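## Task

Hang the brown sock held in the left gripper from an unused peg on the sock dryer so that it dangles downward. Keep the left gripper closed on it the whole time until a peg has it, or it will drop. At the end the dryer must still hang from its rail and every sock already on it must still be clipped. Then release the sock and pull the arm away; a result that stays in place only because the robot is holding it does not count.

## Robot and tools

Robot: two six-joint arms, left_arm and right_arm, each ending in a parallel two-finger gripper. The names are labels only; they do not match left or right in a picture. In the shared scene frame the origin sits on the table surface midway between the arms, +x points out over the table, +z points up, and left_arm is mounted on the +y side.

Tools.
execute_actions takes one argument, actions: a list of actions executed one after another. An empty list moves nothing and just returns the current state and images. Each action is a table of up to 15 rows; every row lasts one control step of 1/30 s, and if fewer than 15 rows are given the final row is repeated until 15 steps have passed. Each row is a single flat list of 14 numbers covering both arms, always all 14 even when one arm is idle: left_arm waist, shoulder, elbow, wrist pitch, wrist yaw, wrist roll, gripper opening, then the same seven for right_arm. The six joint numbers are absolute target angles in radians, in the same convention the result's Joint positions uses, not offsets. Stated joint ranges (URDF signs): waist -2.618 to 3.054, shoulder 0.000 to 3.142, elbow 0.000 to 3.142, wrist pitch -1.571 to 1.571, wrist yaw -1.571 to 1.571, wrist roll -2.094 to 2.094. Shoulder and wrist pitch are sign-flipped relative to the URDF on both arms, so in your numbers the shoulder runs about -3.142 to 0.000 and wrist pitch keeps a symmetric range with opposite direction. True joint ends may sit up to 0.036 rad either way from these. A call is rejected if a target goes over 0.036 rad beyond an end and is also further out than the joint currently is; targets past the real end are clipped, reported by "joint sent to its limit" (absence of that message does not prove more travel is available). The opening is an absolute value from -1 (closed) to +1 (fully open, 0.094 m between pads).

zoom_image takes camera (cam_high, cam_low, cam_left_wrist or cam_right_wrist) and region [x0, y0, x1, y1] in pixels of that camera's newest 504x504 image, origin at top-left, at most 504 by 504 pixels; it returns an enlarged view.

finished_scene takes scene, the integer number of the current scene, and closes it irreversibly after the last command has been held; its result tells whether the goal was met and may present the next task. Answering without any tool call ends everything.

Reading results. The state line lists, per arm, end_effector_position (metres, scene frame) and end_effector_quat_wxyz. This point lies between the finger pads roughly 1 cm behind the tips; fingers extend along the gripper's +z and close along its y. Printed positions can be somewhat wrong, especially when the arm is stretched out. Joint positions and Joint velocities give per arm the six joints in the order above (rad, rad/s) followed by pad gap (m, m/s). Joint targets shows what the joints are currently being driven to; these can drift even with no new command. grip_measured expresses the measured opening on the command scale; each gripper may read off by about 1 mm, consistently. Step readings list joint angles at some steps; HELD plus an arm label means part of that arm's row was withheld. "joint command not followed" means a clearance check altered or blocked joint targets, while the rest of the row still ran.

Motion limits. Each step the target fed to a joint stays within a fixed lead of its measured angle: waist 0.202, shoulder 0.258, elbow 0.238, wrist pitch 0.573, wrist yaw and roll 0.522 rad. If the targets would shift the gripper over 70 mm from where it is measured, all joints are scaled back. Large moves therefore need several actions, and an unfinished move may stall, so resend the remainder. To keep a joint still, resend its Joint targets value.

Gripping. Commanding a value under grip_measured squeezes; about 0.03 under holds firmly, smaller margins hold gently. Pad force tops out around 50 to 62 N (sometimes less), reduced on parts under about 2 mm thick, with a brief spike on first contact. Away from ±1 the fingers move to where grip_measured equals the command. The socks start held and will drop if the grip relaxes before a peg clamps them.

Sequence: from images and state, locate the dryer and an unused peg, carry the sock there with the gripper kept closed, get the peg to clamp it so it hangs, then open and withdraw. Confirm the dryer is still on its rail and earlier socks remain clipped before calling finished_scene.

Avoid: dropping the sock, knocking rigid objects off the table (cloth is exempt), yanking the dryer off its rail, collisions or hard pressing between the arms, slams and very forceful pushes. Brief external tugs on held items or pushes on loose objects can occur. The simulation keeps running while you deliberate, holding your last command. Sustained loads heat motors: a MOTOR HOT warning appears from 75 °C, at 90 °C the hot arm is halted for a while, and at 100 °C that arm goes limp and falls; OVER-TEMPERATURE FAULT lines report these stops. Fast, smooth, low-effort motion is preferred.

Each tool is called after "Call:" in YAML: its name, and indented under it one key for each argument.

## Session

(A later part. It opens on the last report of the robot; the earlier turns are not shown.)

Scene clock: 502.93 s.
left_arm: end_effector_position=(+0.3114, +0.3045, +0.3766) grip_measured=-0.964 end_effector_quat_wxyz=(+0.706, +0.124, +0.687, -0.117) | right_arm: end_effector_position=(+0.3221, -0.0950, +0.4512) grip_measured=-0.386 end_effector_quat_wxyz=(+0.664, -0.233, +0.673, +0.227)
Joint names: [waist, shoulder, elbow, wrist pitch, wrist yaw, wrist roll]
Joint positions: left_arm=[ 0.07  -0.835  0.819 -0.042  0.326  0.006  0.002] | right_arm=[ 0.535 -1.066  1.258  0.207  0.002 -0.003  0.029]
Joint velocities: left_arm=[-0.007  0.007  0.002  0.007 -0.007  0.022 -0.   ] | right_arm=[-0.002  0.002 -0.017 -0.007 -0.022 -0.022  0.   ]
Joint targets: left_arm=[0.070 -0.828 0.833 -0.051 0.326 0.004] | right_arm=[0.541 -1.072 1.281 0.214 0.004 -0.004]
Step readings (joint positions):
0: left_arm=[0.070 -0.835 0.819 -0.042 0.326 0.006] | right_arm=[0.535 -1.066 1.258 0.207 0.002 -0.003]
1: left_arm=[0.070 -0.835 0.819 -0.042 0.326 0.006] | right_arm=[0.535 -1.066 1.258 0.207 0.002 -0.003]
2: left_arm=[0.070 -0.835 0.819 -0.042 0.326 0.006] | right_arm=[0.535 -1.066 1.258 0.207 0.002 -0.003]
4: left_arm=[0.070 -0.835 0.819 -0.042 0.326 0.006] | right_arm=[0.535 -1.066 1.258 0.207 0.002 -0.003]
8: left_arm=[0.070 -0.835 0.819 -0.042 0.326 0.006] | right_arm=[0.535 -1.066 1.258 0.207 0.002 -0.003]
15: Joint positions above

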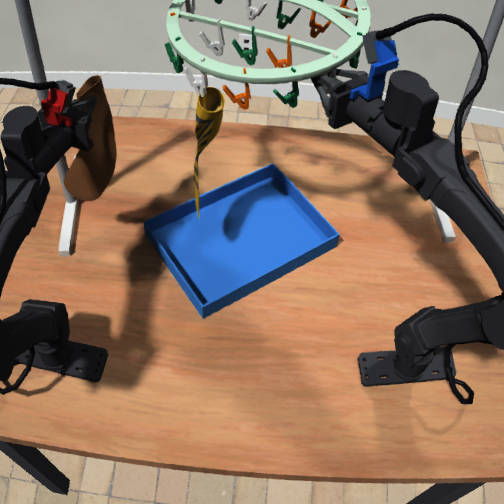

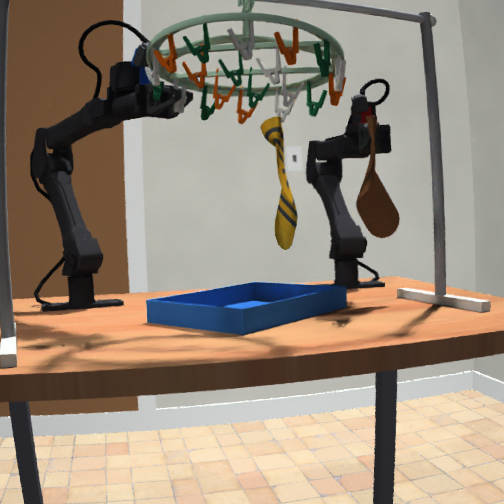

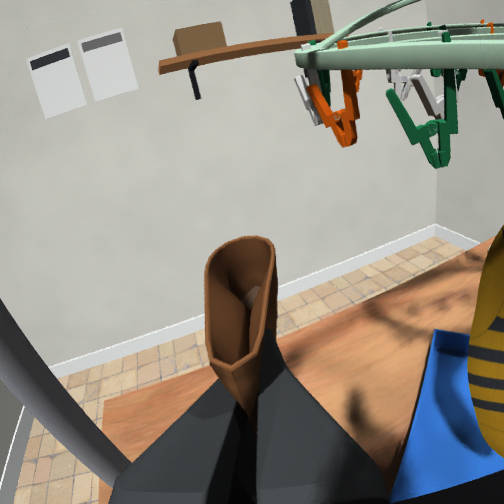

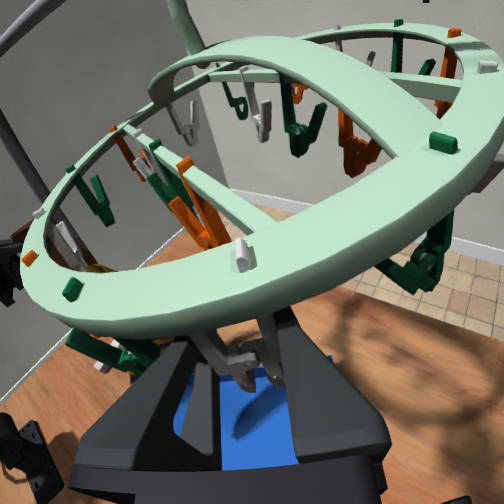

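Call:
execute_actions:
  actions:
    - [[0.07,-0.82,0.83,-0.045,0.326,0.004,-1,0.541,-1.072,1.281,0.214,0.004,-0.004,-0.42],[0.07,-0.81,0.825,-0.035,0.326,0.004,-1,0.541,-1.072,1.281,0.214,0.004,-0.004,-0.42],[0.065,-0.795,0.82,-0.025,0.326,0.004,-1,0.541,-1.072,1.281,0.214,0.004,-0.004,-0.42],[0.055,-0.78,0.812,-0.012,0.326,0.004,-1,0.541,-1.072,1.281,0.214,0.004,-0.004,-0.42],[0.04,-0.765,0.805,0.0,0.326,0.004,-1,0.541,-1.072,1.281,0.214,0.004,-0.004,-0.42],[0.02,-0.75,0.798,0.012,0.326,0.004,-1,0.541,-1.072,1.281,0.214,0.004,-0.004,-0.42],[0.0,-0.735,0.79,0.025,0.326,0.004,-1,0.541,-1.072,1.281,0.214,0.004,-0.004,-0.42],[-0.025,-0.72,0.785,0.037,0.326,0.004,-1,0.541,-1.072,1.281,0.214,0.004,-0.004,-0.42],[-0.05,-0.705,0.78,0.05,0.326,0.004,-1,0.541,-1.072,1.281,0.214,0.004,-0.004,-0.42],[-0.08,-0.69,0.775,0.06,0.326,0.004,-1,0.541,-1.072,1.281,0.214,0.004,-0.004,-0.42],[-0.11,-0.68,0.77,0.07,0.326,0.004,-1,0.541,-1.072,1.281,0.214,0.004,-0.004,-0.42],[-0.14,-0.67,0.766,0.078,0.326,0.004,-1,0.541,-1.072,1.281,0.214,0.004,-0.004,-0.42],[-0.175,-0.66,0.763,0.084,0.326,0.004,-1,0.541,-1.072,1.281,0.214,0.004,-0.004,-0.42],[-0.21,-0.655,0.76,0.088,0.326,0.004,-1,0.541,-1.072,1.281,0.214,0.004,-0.004,-0.42],[-0.245,-0.65,0.76,0.09,0.326,0.004,-1,0.541,-1.072,1.281,0.214,0.004,-0.004,-0.42]]
    - [[-0.28,-0.65,0.76,0.09,0.32,0.004,-1,0.541,-1.072,1.281,0.214,0.004,-0.004,-0.42],[-0.315,-0.65,0.76,0.09,0.31,0.004,-1,0.541,-1.072,1.281,0.214,0.004,-0.004,-0.42],[-0.35,-0.65,0.76,0.09,0.30,0.004,-1,0.541,-1.072,1.281,0.214,0.004,-0.004,-0.42],[-0.385,-0.65,0.76,0.09,0.285,0.004,-1,0.541,-1.072,1.281,0.214,0.004,-0.004,-0.42],[-0.42,-0.65,0.76,0.09,0.27,0.004,-1,0.541,-1.072,1.281,0.214,0.004,-0.004,-0.42],[-0.455,-0.65,0.76,0.09,0.25,0.004,-1,0.541,-1.072,1.281,0.214,0.004,-0.004,-0.42],[-0.49,-0.65,0.76,0.09,0.23,0.004,-1,0.541,-1.072,1.281,0.214,0.004,-0.004,-0.42],[-0.525,-0.65,0.76,0.09,0.21,0.004,-1,0.541,-1.072,1.281,0.214,0.004,-0.004,-0.42],[-0.56,-0.65,0.76,0.09,0.19,0.004,-1,0.541,-1.072,1.281,0.214,0.004,-0.004,-0.42],[-0.595,-0.65,0.76,0.09,0.17,0.004,-1,0.541,-1.072,1.281,0.214,0.004,-0.004,-0.42],[-0.63,-0.65,0.76,0.09,0.15,0.004,-1,0.541,-1.072,1.281,0.214,0.004,-0.004,-0.42],[-0.665,-0.65,0.76,0.09,0.13,0.004,-1,0.541,-1.072,1.281,0.214,0.004,-0.004,-0.42],[-0.70,-0.65,0.76,0.09,0.11,0.004,-1,0.541,-1.072,1.281,0.214,0.004,-0.004,-0.42],[-0.73,-0.65,0.76,0.09,0.09,0.004,-1,0.541,-1.072,1.281,0.214,0.004,-0.004,-0.42],[-0.76,-0.65,0.76,0.09,0.07,0.004,-1,0.541,-1.072,1.281,0.214,0.004,-0.004,-0.42]]
    - [[-0.79,-0.66,0.762,0.08,0.05,0.004,-1,0.541,-1.072,1.281,0.214,0.004,-0.004,-0.42],[-0.815,-0.675,0.766,0.065,0.03,0.004,-1,0.541,-1.072,1.281,0.214,0.004,-0.004,-0.42],[-0.84,-0.695,0.771,0.045,0.01,0.004,-1,0.541,-1.072,1.281,0.214,0.004,-0.004,-0.42],[-0.86,-0.72,0.777,0.02,-0.01,0.004,-1,0.541,-1.072,1.281,0.214,0.004,-0.004,-0.42],[-0.875,-0.75,0.785,-0.01,-0.03,0.004,-1,0.541,-1.072,1.281,0.214,0.004,-0.004,-0.42],[-0.885,-0.78,0.793,-0.042,-0.05,0.004,-1,0.541,-1.072,1.281,0.214,0.004,-0.004,-0.42],[-0.893,-0.81,0.801,-0.074,-0.065,0.004,-1,0.541,-1.072,1.281,0.214,0.004,-0.004,-0.42],[-0.893,-0.84,0.809,-0.106,-0.08,0.004,-1,0.541,-1.072,1.281,0.214,0.004,-0.004,-0.42],[-0.893,-0.87,0.817,-0.138,-0.09,0.004,-1,0.541,-1.072,1.281,0.214,0.004,-0.004,-0.42],[-0.893,-0.90,0.825,-0.17,-0.10,0.004,-1,0.541,-1.072,1.281,0.214,0.004,-0.004,-0.42],[-0.893,-0.93,0.833,-0.202,-0.105,0.004,-1,0.541,-1.072,1.281,0.214,0.004,-0.004,-0.42],[-0.893,-0.96,0.841,-0.234,-0.105,0.004,-1,0.541,-1.072,1.281,0.214,0.004,-0.004,-0.42],[-0.893,-0.985,0.848,-0.26,-0.105,0.004,-1,0.541,-1.072,1.281,0.214,0.004,-0.004,-0.42],[-0.893,-1.005,0.853,-0.28,-0.105,0.004,-1,0.541,-1.072,1.281,0.214,0.004,-0.004,-0.42],[-0.893,-1.02,0.857,-0.30,-0.105,0.004,-1,0.541,-1.072,1.281,0.214,0.004,-0.004,-0.42]]

Scene clock: 624.43 s.
left_arm: end_effector_position=(+0.2077, +0.0654, +0.3465) grip_measured=-0.964 end_effector_quat_wxyz=(+0.630, +0.313, +0.644, -0.300) | right_arm: end_effector_position=(+0.3221, -0.0950, +0.4512) grip_measured=-0.386 end_effector_quat_wxyz=(+0.664, -0.233, +0.673, +0.227)
Joint names: [waist, shoulder, elbow, wrist pitch, wrist yaw, wrist roll]
Joint positions: left_arm=[-0.883 -0.986  0.801 -0.16  -0.072  0.006  0.002] | right_arm=[ 0.535 -1.066  1.258  0.207  0.002 -0.003  0.029]
Joint velocities: left_arm=[-0.007 -0.676  0.134 -0.637 -0.168  0.051 -0.001] | right_arm=[-0.012  0.002 -0.017  0.022  0.022 -0.007 -0.   ]
Joint targets: left_arm=[-0.893 -1.020 0.857 -0.300 -0.105 0.004] | right_arm=[0.541 -1.072 1.281 0.214 0.004 -0.004]
Step readings (joint positions; steps 1 to 15: 1st action; 16 to 30: 2nd action; 31 to 45: 3rd action):
0: left_arm=[0.070 -0.835 0.819 -0.042 0.326 0.006] | right_arm=[0.535 -1.066 1.258 0.207 0.002 -0.003]
1: left_arm=[0.070 -0.835 0.819 -0.042 0.326 0.006] | right_arm=[0.535 -1.066 1.258 0.207 0.002 -0.003]
2: left_arm=[0.070 -0.835 0.819 -0.042 0.326 0.006] | right_arm=[0.535 -1.066 1.258 0.207 0.002 -0.003]
4: left_arm=[0.070 -0.831 0.819 -0.034 0.326 0.006] | right_arm=[0.535 -1.066 1.258 0.207 0.002 -0.003]
8: left_arm=[0.025 -0.782 0.807 -0.002 0.323 0.006] | right_arm=[0.535 -1.066 1.258 0.207 0.002 -0.003]
15: left_arm=[-0.177 -0.685 0.777 0.058 0.324 0.006] | right_arm=[0.535 -1.066 1.258 0.207 0.002 -0.003]
16: left_arm=[-0.212 -0.679 0.775 0.064 0.323 0.006] | right_arm=[0.535 -1.066 1.258 0.207 0.002 -0.003]
17: left_arm=[-0.246 -0.676 0.774 0.069 0.322 0.006] | right_arm=[0.535 -1.066 1.258 0.207 0.002 -0.003]
19: left_arm=[-0.317 -0.676 0.773 0.076 0.316 0.006] | right_arm=[0.535 -1.066 1.258 0.207 0.002 -0.003]
23: left_arm=[-0.457 -0.676 0.771 0.085 0.277 0.006] | right_arm=[0.535 -1.066 1.258 0.207 0.002 -0.003]
30: left_arm=[-0.698 -0.676 0.771 0.090 0.159 0.006] | right_arm=[0.535 -1.066 1.258 0.207 0.002 -0.003]
31: left_arm=[-0.729 -0.676 0.771 0.090 0.141 0.006] | right_arm=[0.535 -1.066 1.258 0.207 0.002 -0.003]
32: left_arm=[-0.759 -0.676 0.771 0.090 0.122 0.006] | right_arm=[0.535 -1.066 1.258 0.207 0.002 -0.003]
34: left_arm=[-0.812 -0.679 0.771 0.083 0.084 0.006] | right_arm=[0.535 -1.066 1.258 0.207 0.002 -0.003]
38: left_arm=[-0.876 -0.758 0.771 0.003 0.010 0.006] | right_arm=[0.535 -1.066 1.258 0.207 0.002 -0.003]
45: Joint positions above

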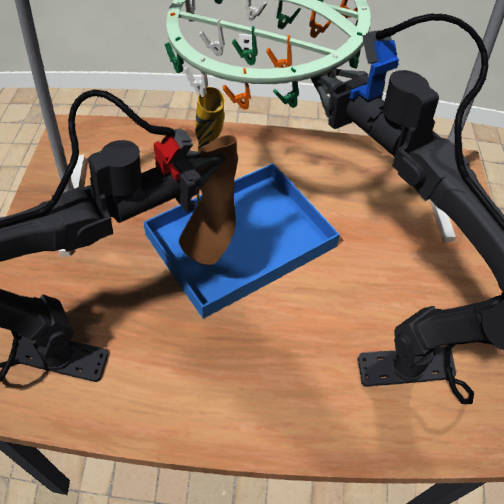

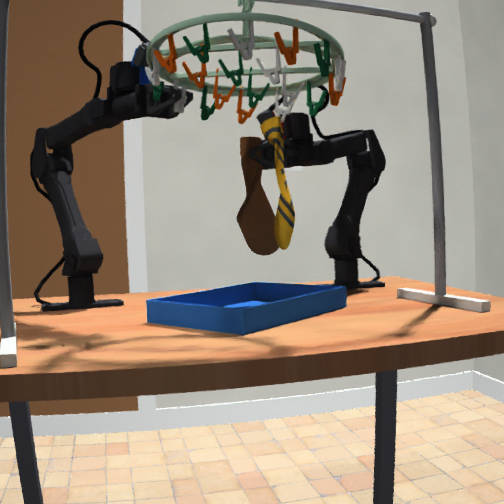

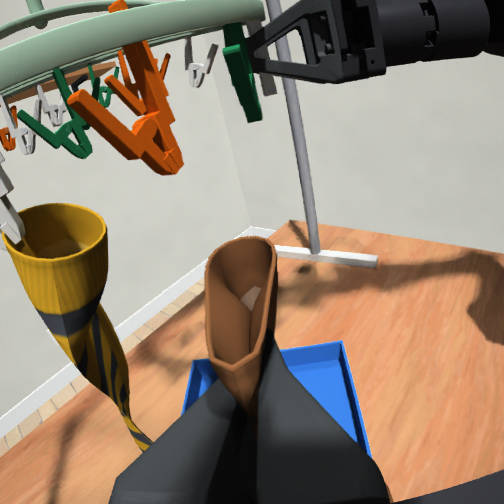

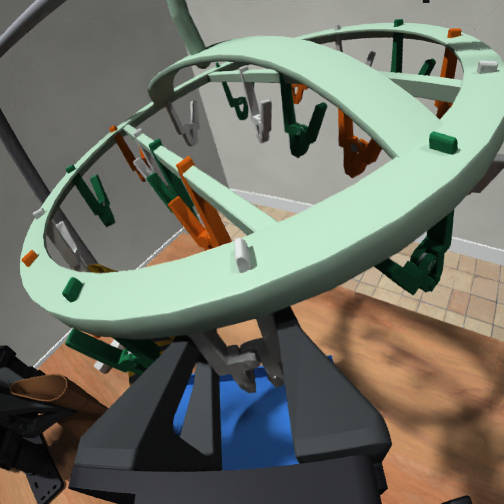

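Call:
execute_actions:
  actions: []

Call:
zoom_image:
  camera: "cam_high"
  region: [140, 60, 360, 220]

Call:
zoom_image:
  camera: "cam_low"
  region: [150, 70, 330, 190]

Call:
zoom_image:
  camera: "cam_left_wrist"
  region: [150, 0, 400, 200]

Scene clock: 633.93 s.
left_arm: end_effector_position=(+0.2156, +0.0613, +0.3640) grip_measured=-0.964 end_effector_quat_wxyz=(+0.658, +0.291, +0.623, -0.307) | right_arm: end_effector_position=(+0.3221, -0.0950, +0.4512) grip_measured=-0.386 end_effector_quat_wxyz=(+0.664, -0.233, +0.673, +0.227)
Joint names: [waist, shoulder, elbow, wrist pitch, wrist yaw, wrist roll]
Joint positions: left_arm=[-0.883 -1.023  0.807 -0.271 -0.096  0.006  0.002] | right_arm=[ 0.535 -1.066  1.258  0.207  0.002 -0.003  0.029]
Joint velocities: left_arm=[-0.012  0.002 -0.007  0.007 -0.007 -0.007  0.   ] | right_arm=[-0.007  0.022 -0.007 -0.022  0.007 -0.022  0.   ]
Joint targets: left_arm=[-0.893 -1.020 0.857 -0.300 -0.105 0.004] | right_arm=[0.541 -1.072 1.281 0.214 0.004 -0.004]

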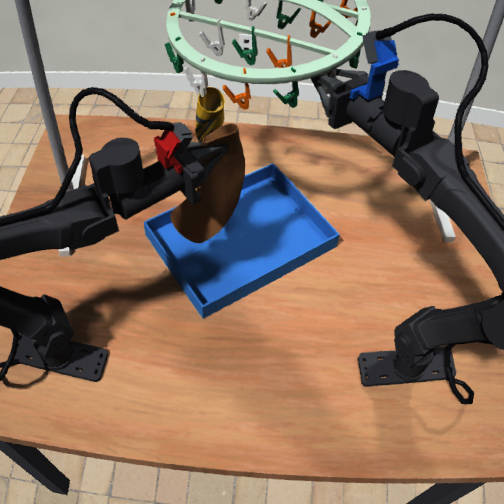

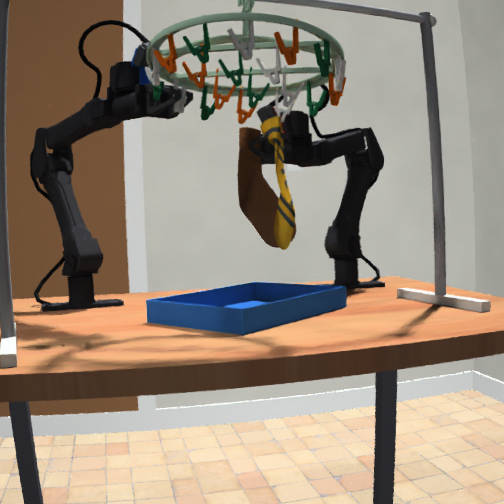

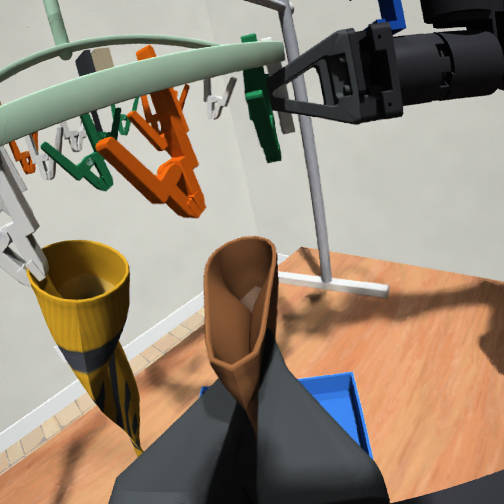

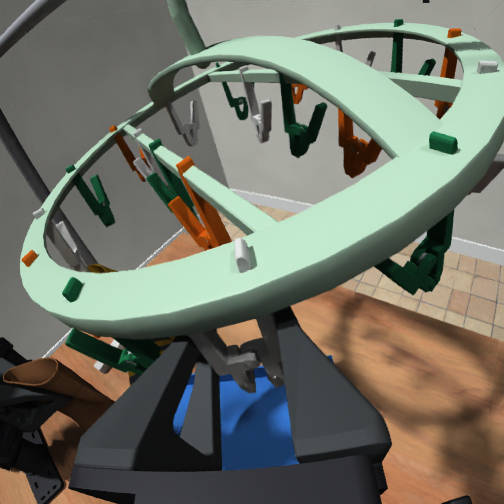

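Region (140, 60, 360, 220) of cam_high's 504x504 image, scaled by 2.291, with more detail than that image has; it fills the top 367 rows of this view, and the rest is white.

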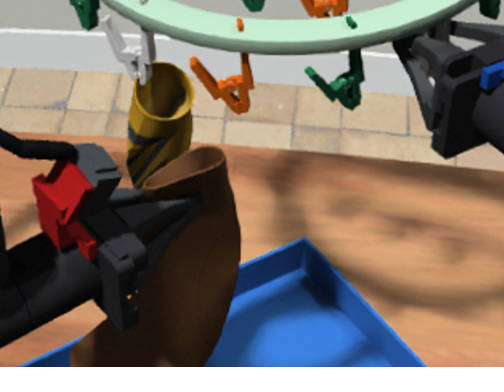

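Region (150, 70, 330, 190) of cam_low's 504x504 image, scaled by 2.800, with more detail than that image has.

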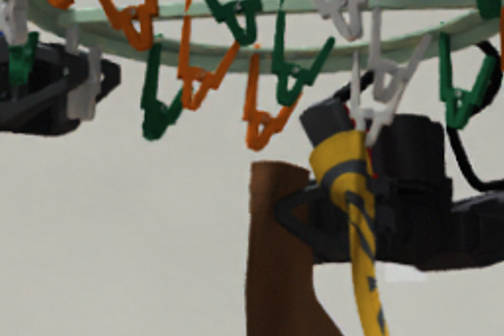

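Region (150, 0, 400, 200) of cam_left_wrist's 504x504 image, scaled by 2.016, with more detail than that image has; it fills the top 403 rows of this view, and the rest is white.

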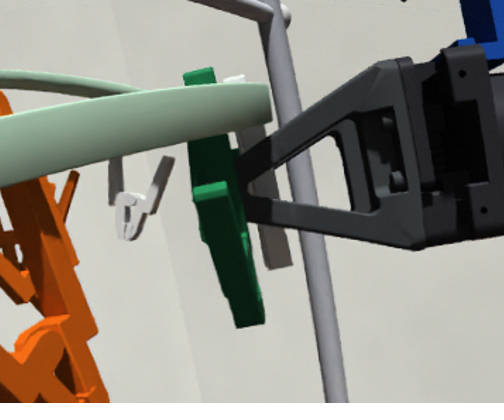

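Call:
execute_actions:
  actions:
    - [[-0.897,-1.03,0.858,-0.31,-0.115,0.004,-1,0.541,-1.072,1.281,0.214,0.004,-0.004,-0.42],[-0.902,-1.045,0.861,-0.325,-0.13,0.004,-1,0.541,-1.072,1.281,0.214,0.004,-0.004,-0.42],[-0.908,-1.065,0.865,-0.343,-0.145,0.004,-1,0.541,-1.072,1.281,0.214,0.004,-0.004,-0.42],[-0.914,-1.085,0.87,-0.363,-0.16,0.004,-1,0.541,-1.072,1.281,0.214,0.004,-0.004,-0.42],[-0.92,-1.11,0.876,-0.385,-0.175,0.004,-1,0.541,-1.072,1.281,0.214,0.004,-0.004,-0.42],[-0.926,-1.135,0.882,-0.408,-0.19,0.004,-1,0.541,-1.072,1.281,0.214,0.004,-0.004,-0.42],[-0.932,-1.16,0.888,-0.431,-0.205,0.004,-1,0.541,-1.072,1.281,0.214,0.004,-0.004,-0.42],[-0.938,-1.185,0.895,-0.454,-0.22,0.004,-1,0.541,-1.072,1.281,0.214,0.004,-0.004,-0.42],[-0.944,-1.21,0.902,-0.477,-0.235,0.004,-1,0.541,-1.072,1.281,0.214,0.004,-0.004,-0.42],[-0.95,-1.235,0.91,-0.50,-0.25,0.004,-1,0.541,-1.072,1.281,0.214,0.004,-0.004,-0.42],[-0.955,-1.26,0.918,-0.523,-0.262,0.004,-1,0.541,-1.072,1.281,0.214,0.004,-0.004,-0.42],[-0.96,-1.285,0.926,-0.546,-0.274,0.004,-1,0.541,-1.072,1.281,0.214,0.004,-0.004,-0.42],[-0.964,-1.31,0.935,-0.569,-0.285,0.004,-1,0.541,-1.072,1.281,0.214,0.004,-0.004,-0.42],[-0.967,-1.335,0.944,-0.592,-0.295,0.004,-1,0.541,-1.072,1.281,0.214,0.004,-0.004,-0.42],[-0.967,-1.36,0.954,-0.615,-0.303,0.004,-1,0.541,-1.072,1.281,0.214,0.004,-0.004,-0.42]]
    - [[-0.967,-1.385,0.965,-0.638,-0.31,0.004,-1,0.541,-1.072,1.281,0.214,0.004,-0.004,-0.42],[-0.967,-1.41,0.976,-0.661,-0.31,0.004,-1,0.541,-1.072,1.281,0.214,0.004,-0.004,-0.42],[-0.967,-1.435,0.988,-0.684,-0.31,0.004,-1,0.541,-1.072,1.281,0.214,0.004,-0.004,-0.42],[-0.967,-1.46,1.0,-0.707,-0.31,0.004,-1,0.541,-1.072,1.281,0.214,0.004,-0.004,-0.42],[-0.967,-1.485,1.013,-0.73,-0.31,0.004,-1,0.541,-1.072,1.281,0.214,0.004,-0.004,-0.42],[-0.967,-1.51,1.026,-0.753,-0.31,0.004,-1,0.541,-1.072,1.281,0.214,0.004,-0.004,-0.42],[-0.967,-1.535,1.04,-0.776,-0.31,0.004,-1,0.541,-1.072,1.281,0.214,0.004,-0.004,-0.42],[-0.967,-1.56,1.054,-0.80,-0.31,0.004,-1,0.541,-1.072,1.281,0.214,0.004,-0.004,-0.42],[-0.967,-1.583,1.068,-0.823,-0.31,0.004,-1,0.541,-1.072,1.281,0.214,0.004,-0.004,-0.42],[-0.967,-1.605,1.082,-0.846,-0.31,0.004,-1,0.541,-1.072,1.281,0.214,0.004,-0.004,-0.42],[-0.967,-1.625,1.095,-0.867,-0.31,0.004,-1,0.541,-1.072,1.281,0.214,0.004,-0.004,-0.42],[-0.967,-1.642,1.107,-0.886,-0.31,0.004,-1,0.541,-1.072,1.281,0.214,0.004,-0.004,-0.42],[-0.967,-1.655,1.117,-0.902,-0.31,0.004,-1,0.541,-1.072,1.281,0.214,0.004,-0.004,-0.42],[-0.967,-1.665,1.125,-0.914,-0.31,0.004,-1,0.541,-1.072,1.281,0.214,0.004,-0.004,-0.42],[-0.967,-1.67,1.13,-0.92,-0.31,0.004,-1,0.541,-1.072,1.281,0.214,0.004,-0.004,-0.42]]

Scene clock: 645.93 s.
left_arm: end_effector_position=(+0.2895, -0.0513, +0.3542) grip_measured=-0.964 end_effector_quat_wxyz=(+0.721, +0.205, +0.588, -0.305) | right_arm: end_effector_position=(+0.3221, -0.0950, +0.4512) grip_measured=-0.386 end_effector_quat_wxyz=(+0.664, -0.233, +0.673, +0.227)
Joint names: [waist, shoulder, elbow, wrist pitch, wrist yaw, wrist roll]
Joint positions: left_arm=[-0.957 -1.656  1.076 -0.818 -0.299  0.006  0.002] | right_arm=[ 0.535 -1.066  1.258  0.207  0.002 -0.003  0.029]
Joint velocities: left_arm=[-0.007 -0.359  0.203 -0.432  0.051 -0.051  0.   ] | right_arm=[-0.007 -0.007 -0.022 -0.037 -0.11   0.037 -0.001]
Joint targets: left_arm=[-0.967 -1.670 1.130 -0.920 -0.310 0.004] | right_arm=[0.541 -1.072 1.281 0.214 0.004 -0.004]
Step readings (joint positions; steps 1 to 15: 1st action; 16 to 30: 2nd action):
0: left_arm=[-0.883 -1.023 0.807 -0.272 -0.096 0.006] | right_arm=[0.535 -1.066 1.258 0.207 0.002 -0.003]
1: left_arm=[-0.883 -1.023 0.807 -0.272 -0.097 0.006] | right_arm=[0.535 -1.066 1.258 0.207 0.002 -0.003]
2: left_arm=[-0.885 -1.024 0.807 -0.276 -0.102 0.006] | right_arm=[0.535 -1.066 1.258 0.207 0.002 -0.003]
4: left_arm=[-0.893 -1.039 0.816 -0.291 -0.117 0.006] | right_arm=[0.535 -1.066 1.258 0.207 0.002 -0.003]
8: left_arm=[-0.917 -1.122 0.849 -0.361 -0.160 0.006] | right_arm=[0.535 -1.066 1.258 0.207 0.002 -0.003]
15: left_arm=[-0.953 -1.311 0.895 -0.494 -0.246 0.006] | right_arm=[0.535 -1.066 1.258 0.207 0.002 -0.003]
16: left_arm=[-0.956 -1.338 0.904 -0.514 -0.256 0.006] | right_arm=[0.535 -1.066 1.258 0.207 0.002 -0.003]
17: left_arm=[-0.957 -1.363 0.914 -0.535 -0.265 0.006] | right_arm=[0.535 -1.066 1.258 0.207 0.002 -0.003]
19: left_arm=[-0.957 -1.414 0.936 -0.578 -0.278 0.006] | right_arm=[0.535 -1.066 1.258 0.207 0.002 -0.003]
23: left_arm=[-0.957 -1.512 0.989 -0.670 -0.292 0.006] | right_arm=[0.535 -1.066 1.258 0.207 0.002 -0.003]
30: Joint positions above

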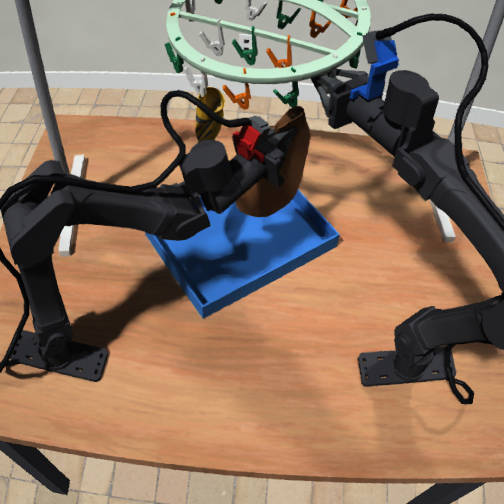

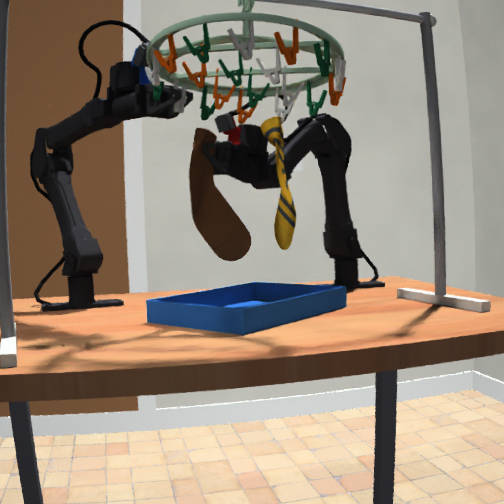

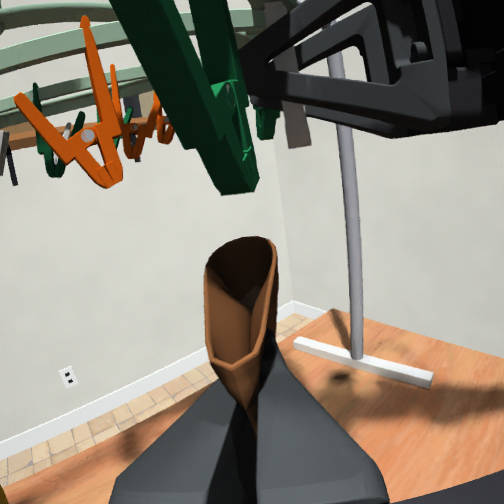

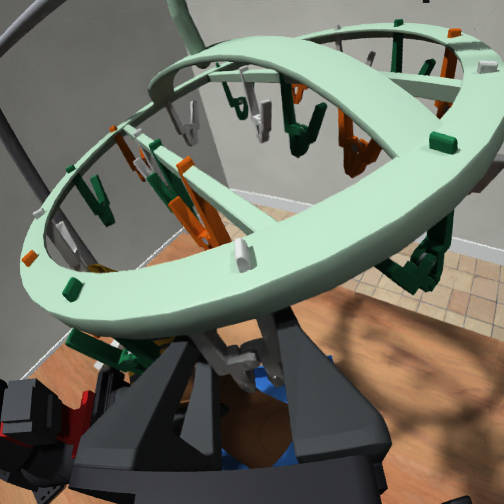

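Call:
execute_actions:
  actions: []

Call:
zoom_image:
  camera: "cam_high"
  region: [220, 50, 380, 170]

Call:
zoom_image:
  camera: "cam_low"
  region: [140, 70, 280, 170]

Scene clock: 653.27 s.
left_arm: end_effector_position=(+0.2897, -0.0505, +0.3698) grip_measured=-0.964 end_effector_quat_wxyz=(+0.738, +0.186, +0.565, -0.319) | right_arm: end_effector_position=(+0.3221, -0.0950, +0.4512) grip_measured=-0.386 end_effector_quat_wxyz=(+0.664, -0.233, +0.673, +0.227)
Joint names: [waist, shoulder, elbow, wrist pitch, wrist yaw, wrist roll]
Joint positions: left_arm=[-0.957 -1.673  1.09  -0.893 -0.303  0.006  0.002] | right_arm=[ 0.535 -1.066  1.258  0.207  0.002 -0.003  0.029]
Joint velocities: left_arm=[ 0.007  0.012 -0.007  0.037 -0.007 -0.022 -0.   ] | right_arm=[-0.002  0.007 -0.007 -0.081  0.007  0.022  0.001]
Joint targets: left_arm=[-0.967 -1.670 1.130 -0.920 -0.310 0.004] | right_arm=[0.541 -1.072 1.281 0.214 0.004 -0.004]

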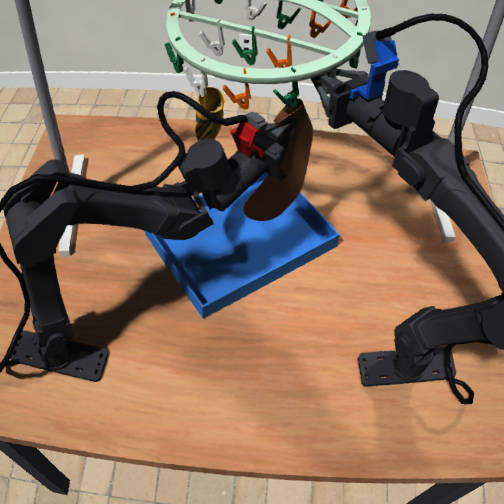

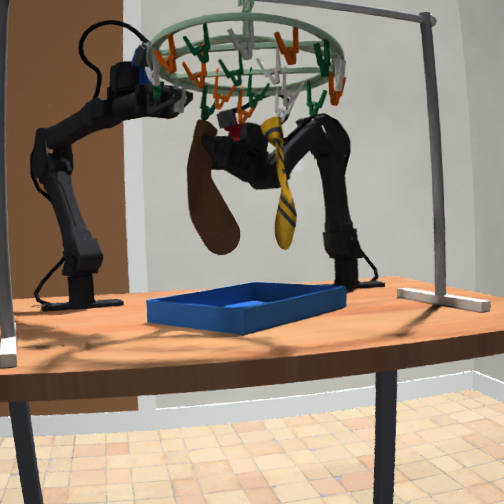

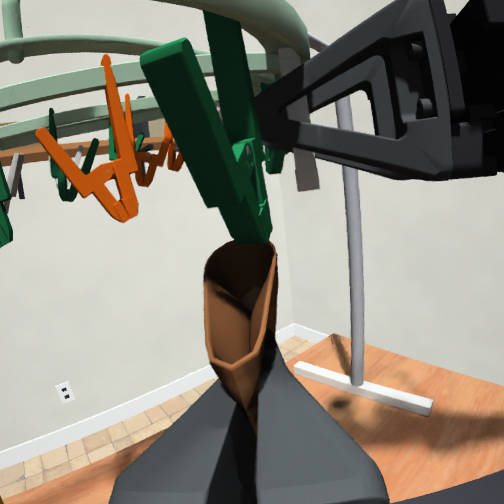

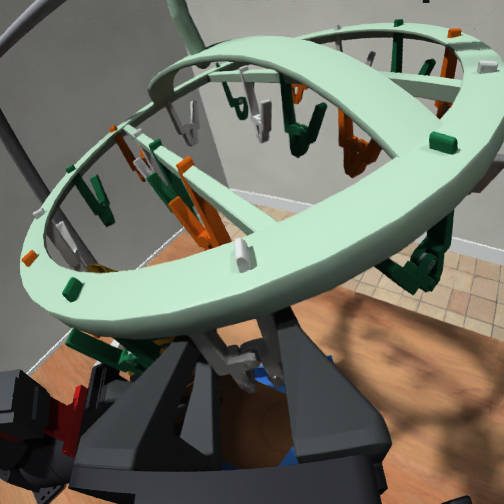

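Region (220, 50, 380, 170) of cam_high's 504x504 image, scaled by 3.150, with more detail than that image has; it fills the top 378 rows of this view, and the rest is white.

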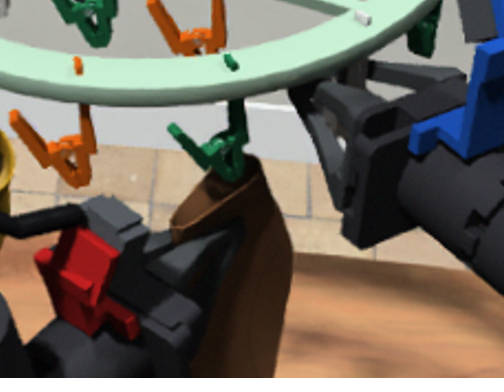

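Region (140, 70, 280, 170) of cam_low's 504x504 image, scaled by 3.600, with more detail than that image has; it fills the top 360 rows of this view, and the rest is white.

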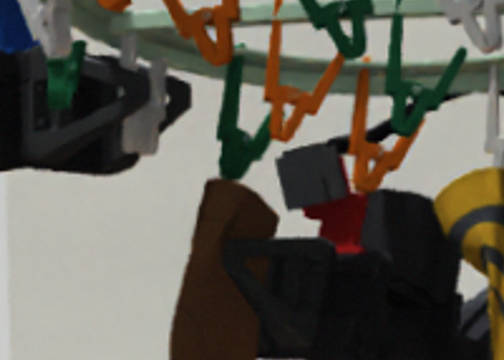

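Call:
execute_actions:
  actions:
    - [[-0.969,-1.678,1.135,-0.915,-0.31,0.004,-1,0.541,-1.072,1.281,0.214,0.004,-0.004,-0.42],[-0.971,-1.688,1.143,-0.905,-0.31,0.004,-1,0.541,-1.072,1.281,0.214,0.004,-0.004,-0.42],[-0.973,-1.70,1.155,-0.895,-0.31,0.004,-1,0.541,-1.072,1.281,0.214,0.004,-0.004,-0.42],[-0.975,-1.712,1.168,-0.89,-0.31,0.004,-1,0.541,-1.072,1.281,0.214,0.004,-0.004,-0.42],[-0.977,-1.725,1.183,-0.885,-0.31,0.004,-1,0.541,-1.072,1.281,0.214,0.004,-0.004,-0.42],[-0.979,-1.738,1.198,-0.882,-0.31,0.004,-1,0.541,-1.072,1.281,0.214,0.004,-0.004,-0.42],[-0.98,-1.751,1.213,-0.879,-0.31,0.004,-1,0.541,-1.072,1.281,0.214,0.004,-0.004,-0.42],[-0.98,-1.764,1.228,-0.876,-0.31,0.004,-1,0.541,-1.072,1.281,0.214,0.004,-0.004,-0.42],[-0.98,-1.777,1.244,-0.874,-0.31,0.004,-1,0.541,-1.072,1.281,0.214,0.004,-0.004,-0.42],[-0.98,-1.79,1.26,-0.872,-0.31,0.004,-1,0.541,-1.072,1.281,0.214,0.004,-0.004,-0.42],[-0.98,-1.802,1.275,-0.87,-0.31,0.004,-1,0.541,-1.072,1.281,0.214,0.004,-0.004,-0.42],[-0.98,-1.813,1.289,-0.869,-0.31,0.004,-1,0.541,-1.072,1.281,0.214,0.004,-0.004,-0.42],[-0.98,-1.823,1.302,-0.868,-0.31,0.004,-1,0.541,-1.072,1.281,0.214,0.004,-0.004,-0.42],[-0.98,-1.83,1.312,-0.867,-0.31,0.004,-1,0.541,-1.072,1.281,0.214,0.004,-0.004,-0.42],[-0.98,-1.835,1.318,-0.867,-0.31,0.004,-1,0.541,-1.072,1.281,0.214,0.004,-0.004,-0.42]]

Scene clock: 663.53 s.
left_arm: end_effector_position=(+0.3040, -0.0894, +0.3691) grip_measured=-0.964 end_effector_quat_wxyz=(+0.736, +0.189, +0.563, -0.324) | right_arm: end_effector_position=(+0.3221, -0.0950, +0.4512) grip_measured=-0.386 end_effector_quat_wxyz=(+0.664, -0.233, +0.673, +0.227)
Joint names: [waist, shoulder, elbow, wrist pitch, wrist yaw, wrist roll]
Joint positions: left_arm=[-0.971 -1.822  1.261 -0.873 -0.305  0.006  0.002] | right_arm=[ 0.535 -1.066  1.258  0.207  0.002 -0.003  0.029]
Joint velocities: left_arm=[-0.012 -0.256  0.295  0.125  0.081 -0.066 -0.001] | right_arm=[-0.002  0.032 -0.017 -0.007 -0.007  0.066  0.001]
Joint targets: left_arm=[-0.980 -1.835 1.318 -0.867 -0.310 0.004] | right_arm=[0.541 -1.072 1.281 0.214 0.004 -0.004]
Step readings (joint positions):
0: left_arm=[-0.957 -1.673 1.090 -0.893 -0.303 0.006] | right_arm=[0.535 -1.066 1.258 0.207 0.002 -0.003]
1: left_arm=[-0.957 -1.673 1.090 -0.893 -0.303 0.006] | right_arm=[0.535 -1.066 1.258 0.207 0.002 -0.003]
2: left_arm=[-0.957 -1.673 1.090 -0.893 -0.303 0.006] | right_arm=[0.535 -1.066 1.258 0.207 0.002 -0.003]
4: left_arm=[-0.959 -1.682 1.103 -0.893 -0.304 0.006] | right_arm=[0.535 -1.066 1.258 0.207 0.002 -0.003]
8: left_arm=[-0.967 -1.731 1.164 -0.891 -0.305 0.006] | right_arm=[0.535 -1.066 1.258 0.207 0.002 -0.003]
15: Joint positions above

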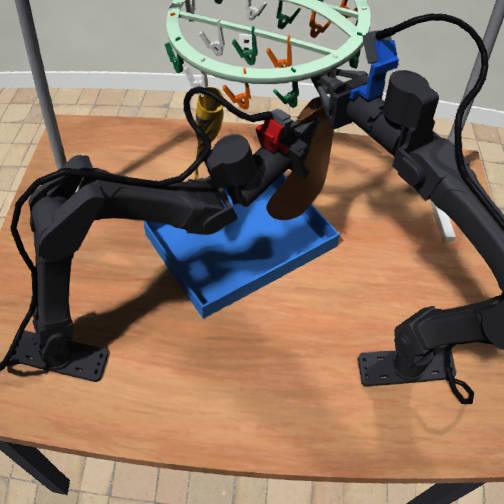

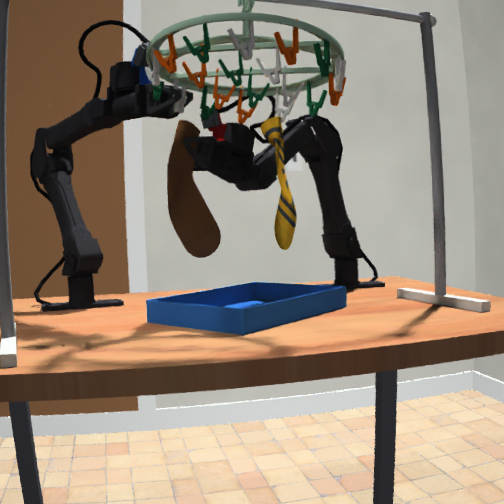

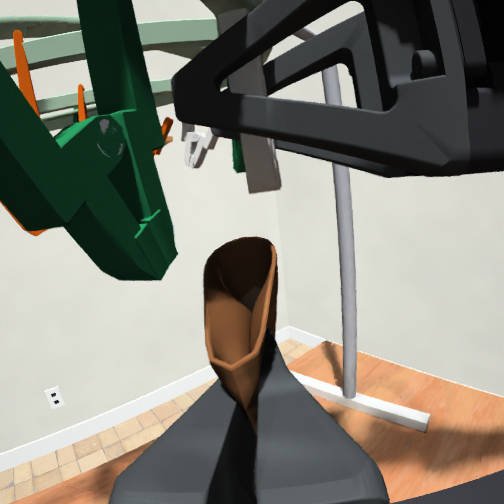

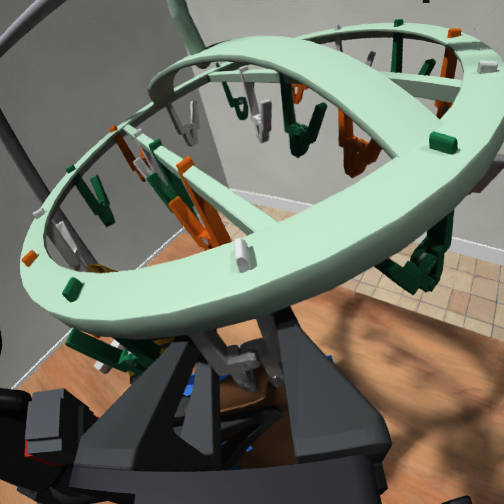

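Call:
execute_actions:
  actions: []

Call:
zoom_image:
  camera: "cam_right_wrist"
  region: [150, 300, 350, 470]

Call:
zoom_image:
  camera: "cam_low"
  region: [140, 70, 280, 170]

Call:
zoom_image:
  camera: "cam_high"
  region: [240, 50, 380, 160]

Scene clock: 673.77 s.
left_arm: end_effector_position=(+0.3061, -0.0932, +0.3652) grip_measured=-0.964 end_effector_quat_wxyz=(+0.734, +0.191, +0.567, -0.322) | right_arm: end_effector_position=(+0.3221, -0.0950, +0.4512) grip_measured=-0.386 end_effector_quat_wxyz=(+0.664, -0.233, +0.673, +0.227)
Joint names: [waist, shoulder, elbow, wrist pitch, wrist yaw, wrist roll]
Joint positions: left_arm=[-0.971 -1.836  1.274 -0.865 -0.305  0.006  0.002] | right_arm=[ 0.535 -1.066  1.258  0.207  0.002 -0.003  0.029]
Joint velocities: left_arm=[-0.002  0.002 -0.017 -0.037 -0.037 -0.022  0.001] | right_arm=[-0.007  0.002  0.012  0.022  0.066  0.007  0.001]
Joint targets: left_arm=[-0.980 -1.835 1.318 -0.867 -0.310 0.004] | right_arm=[0.541 -1.072 1.281 0.214 0.004 -0.004]

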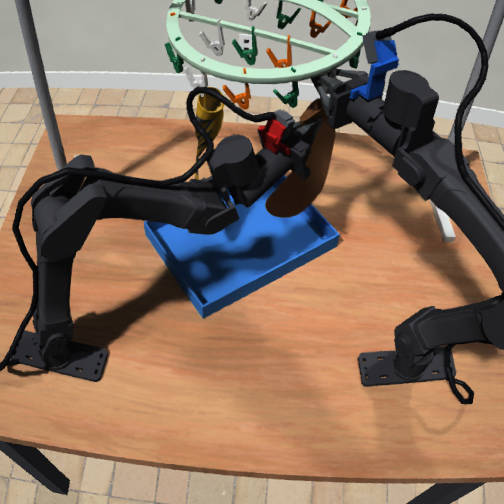

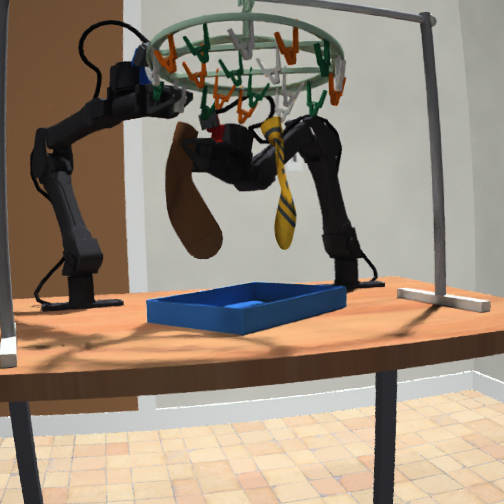

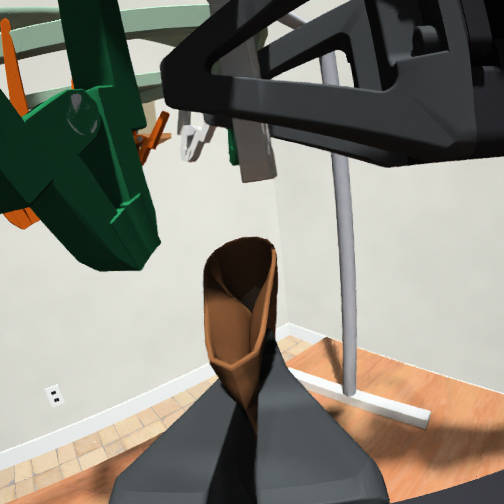

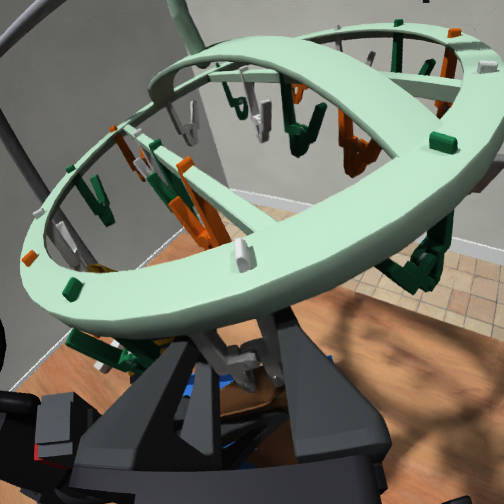

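Region (150, 300, 350, 470) of cam_right_wrist's 504x504 image, scaled by 2.520, with more detail than that image has; it fills the top 428 rows of this view, and the rest is white.

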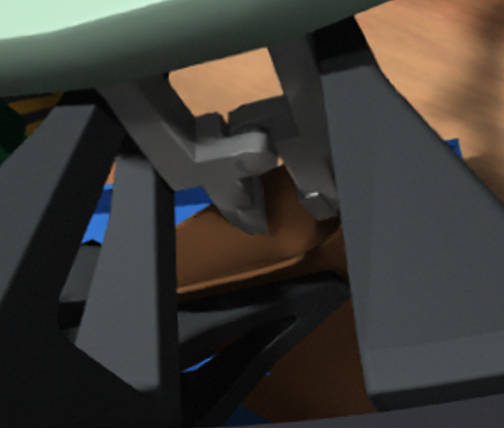

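Region (140, 70, 280, 170) of cam_low's 504x504 image, scaled by 3.600, with more detail than that image has; it fills the top 360 rows of this view, and the rest is white.

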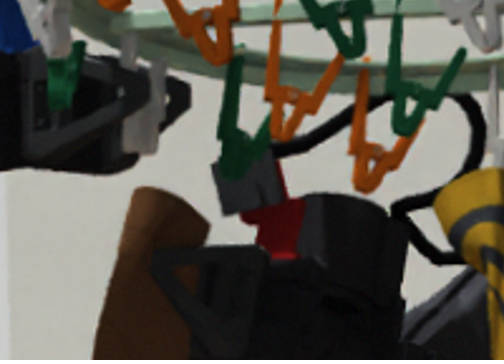

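Region (240, 50, 380, 160) of cam_high's 504x504 image, scaled by 3.600, with more detail than that image has; it fills the top 396 rows of this view, and the rest is white.

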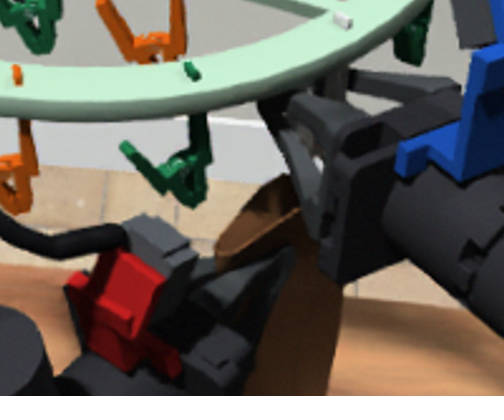

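Call:
execute_actions:
  actions:
    - [[-0.983,-1.835,1.321,-0.867,-0.31,0.004,-1,0.541,-1.072,1.281,0.214,0.004,-0.004,-0.42],[-0.986,-1.835,1.324,-0.867,-0.31,0.004,-1,0.541,-1.072,1.281,0.214,0.004,-0.004,-0.42],[-0.989,-1.835,1.327,-0.867,-0.31,0.004,-1,0.541,-1.072,1.281,0.214,0.004,-0.004,-0.42],[-0.992,-1.835,1.33,-0.867,-0.31,0.004,-1,0.541,-1.072,1.281,0.214,0.004,-0.004,-0.42],[-0.9945,-1.835,1.333,-0.867,-0.31,0.004,-1,0.541,-1.072,1.281,0.214,0.004,-0.004,-0.42],[-0.9945,-1.835,1.336,-0.867,-0.31,0.004,-1,0.541,-1.072,1.281,0.214,0.004,-0.004,-0.42],[-0.9945,-1.835,1.339,-0.867,-0.31,0.004,-1,0.541,-1.072,1.281,0.214,0.004,-0.004,-0.42],[-0.9945,-1.835,1.342,-0.867,-0.31,0.004,-1,0.541,-1.072,1.281,0.214,0.004,-0.004,-0.42]]

Call:
zoom_image:
  camera: "cam_right_wrist"
  region: [150, 300, 350, 470]

Call:
zoom_image:
  camera: "cam_low"
  region: [140, 70, 280, 170]

Scene clock: 714.63 s.
left_arm: end_effector_position=(+0.2993, -0.0982, +0.3781) grip_measured=-0.964 end_effector_quat_wxyz=(+0.737, +0.189, +0.557, -0.332) | right_arm: end_effector_position=(+0.3221, -0.0950, +0.4512) grip_measured=-0.386 end_effector_quat_wxyz=(+0.664, -0.233, +0.673, +0.227)
Joint names: [waist, shoulder, elbow, wrist pitch, wrist yaw, wrist roll]
Joint positions: left_arm=[-0.986 -1.836  1.303 -0.861 -0.305  0.006  0.002] | right_arm=[ 0.535 -1.066  1.258  0.207  0.002 -0.003  0.029]
Joint velocities: left_arm=[-0.017 -0.002  0.002  0.022  0.007 -0.037 -0.001] | right_arm=[-0.017  0.012 -0.012  0.022 -0.11   0.037  0.   ]
Joint targets: left_arm=[-0.994 -1.835 1.342 -0.867 -0.310 0.004] | right_arm=[0.541 -1.072 1.281 0.214 0.004 -0.004]
Step readings (joint positions):
0: left_arm=[-0.971 -1.836 1.274 -0.865 -0.305 0.006] | right_arm=[0.535 -1.066 1.258 0.207 0.002 -0.003]
1: left_arm=[-0.971 -1.836 1.274 -0.865 -0.305 0.006] | right_arm=[0.535 -1.066 1.258 0.207 0.002 -0.003]
2: left_arm=[-0.971 -1.836 1.274 -0.865 -0.305 0.006] | right_arm=[0.535 -1.066 1.258 0.207 0.002 -0.003]
4: left_arm=[-0.972 -1.836 1.276 -0.864 -0.305 0.006] | right_arm=[0.535 -1.066 1.258 0.207 0.002 -0.003]
8: left_arm=[-0.983 -1.836 1.293 -0.861 -0.305 0.006] | right_arm=[0.535 -1.066 1.258 0.207 0.002 -0.003]
15: Joint positions above

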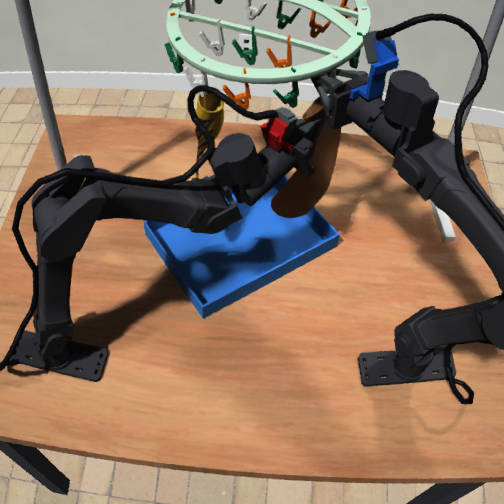

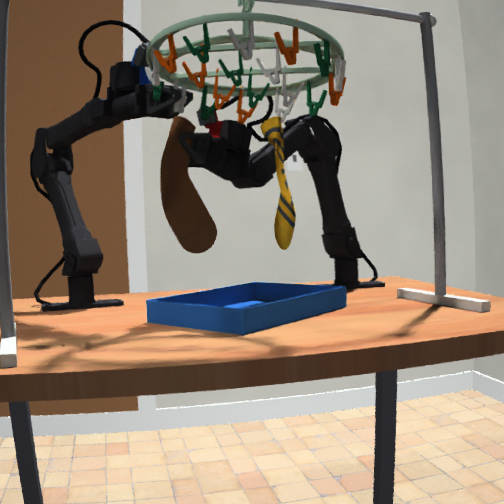

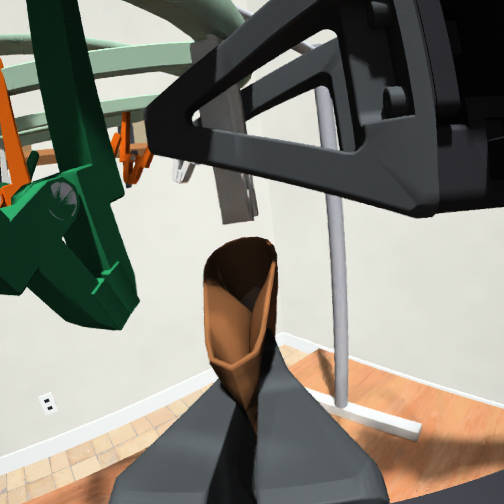

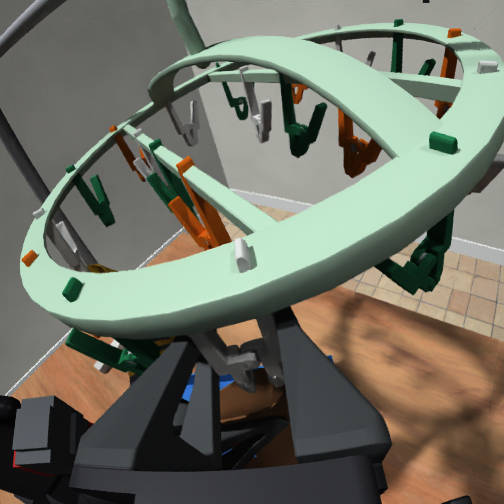

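Region (150, 300, 350, 470) of cam_right_wrist's 504x504 image, scaled by 2.520, with more detail than that image has; it fills the top 428 rows of this view, and the rest is white.

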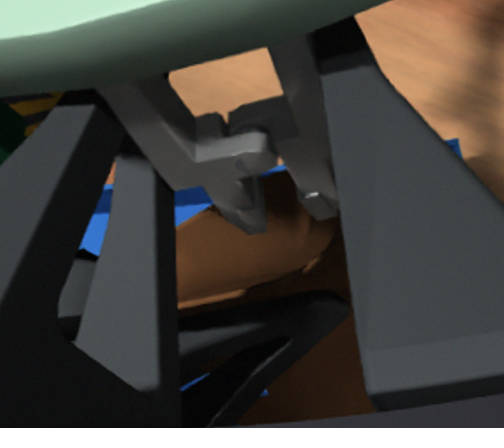

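Region (140, 70, 280, 170) of cam_low's 504x504 image, scaled by 3.600, with more detail than that image has; it fills the top 360 rows of this view, and the rest is white.

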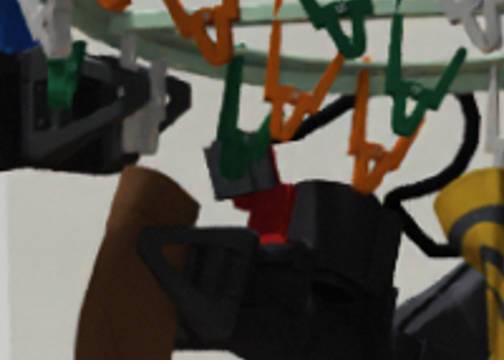

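Call:
zoom_image:
  camera: "cam_right_wrist"
  region: [210, 340, 300, 430]

Call:
zoom_image:
  camera: "cam_low"
  region: [155, 85, 215, 135]

Region (210, 340, 300, 430) of cam_right_wrist's 504x504 image, scaled by 5.600, with more detail than that image has.

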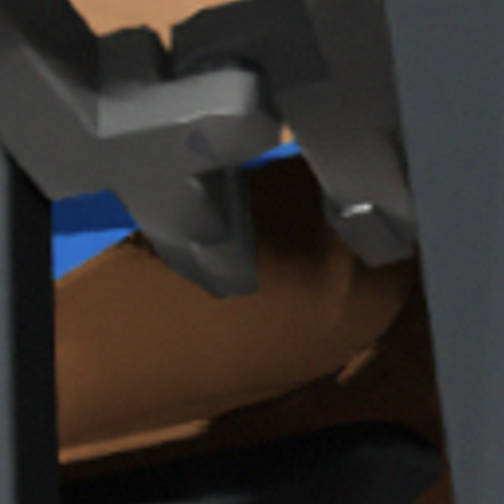

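Region (155, 85, 215, 135) of cam_low's 504x504 image, scaled by 8.400, with more detail than that image has.

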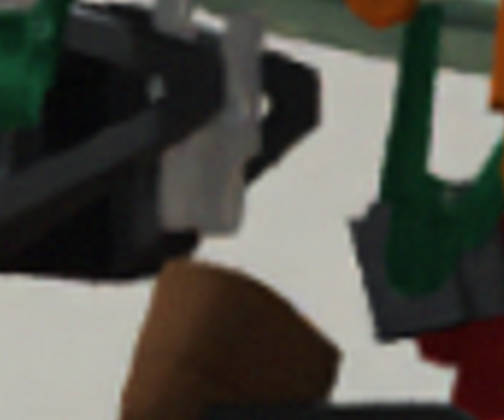

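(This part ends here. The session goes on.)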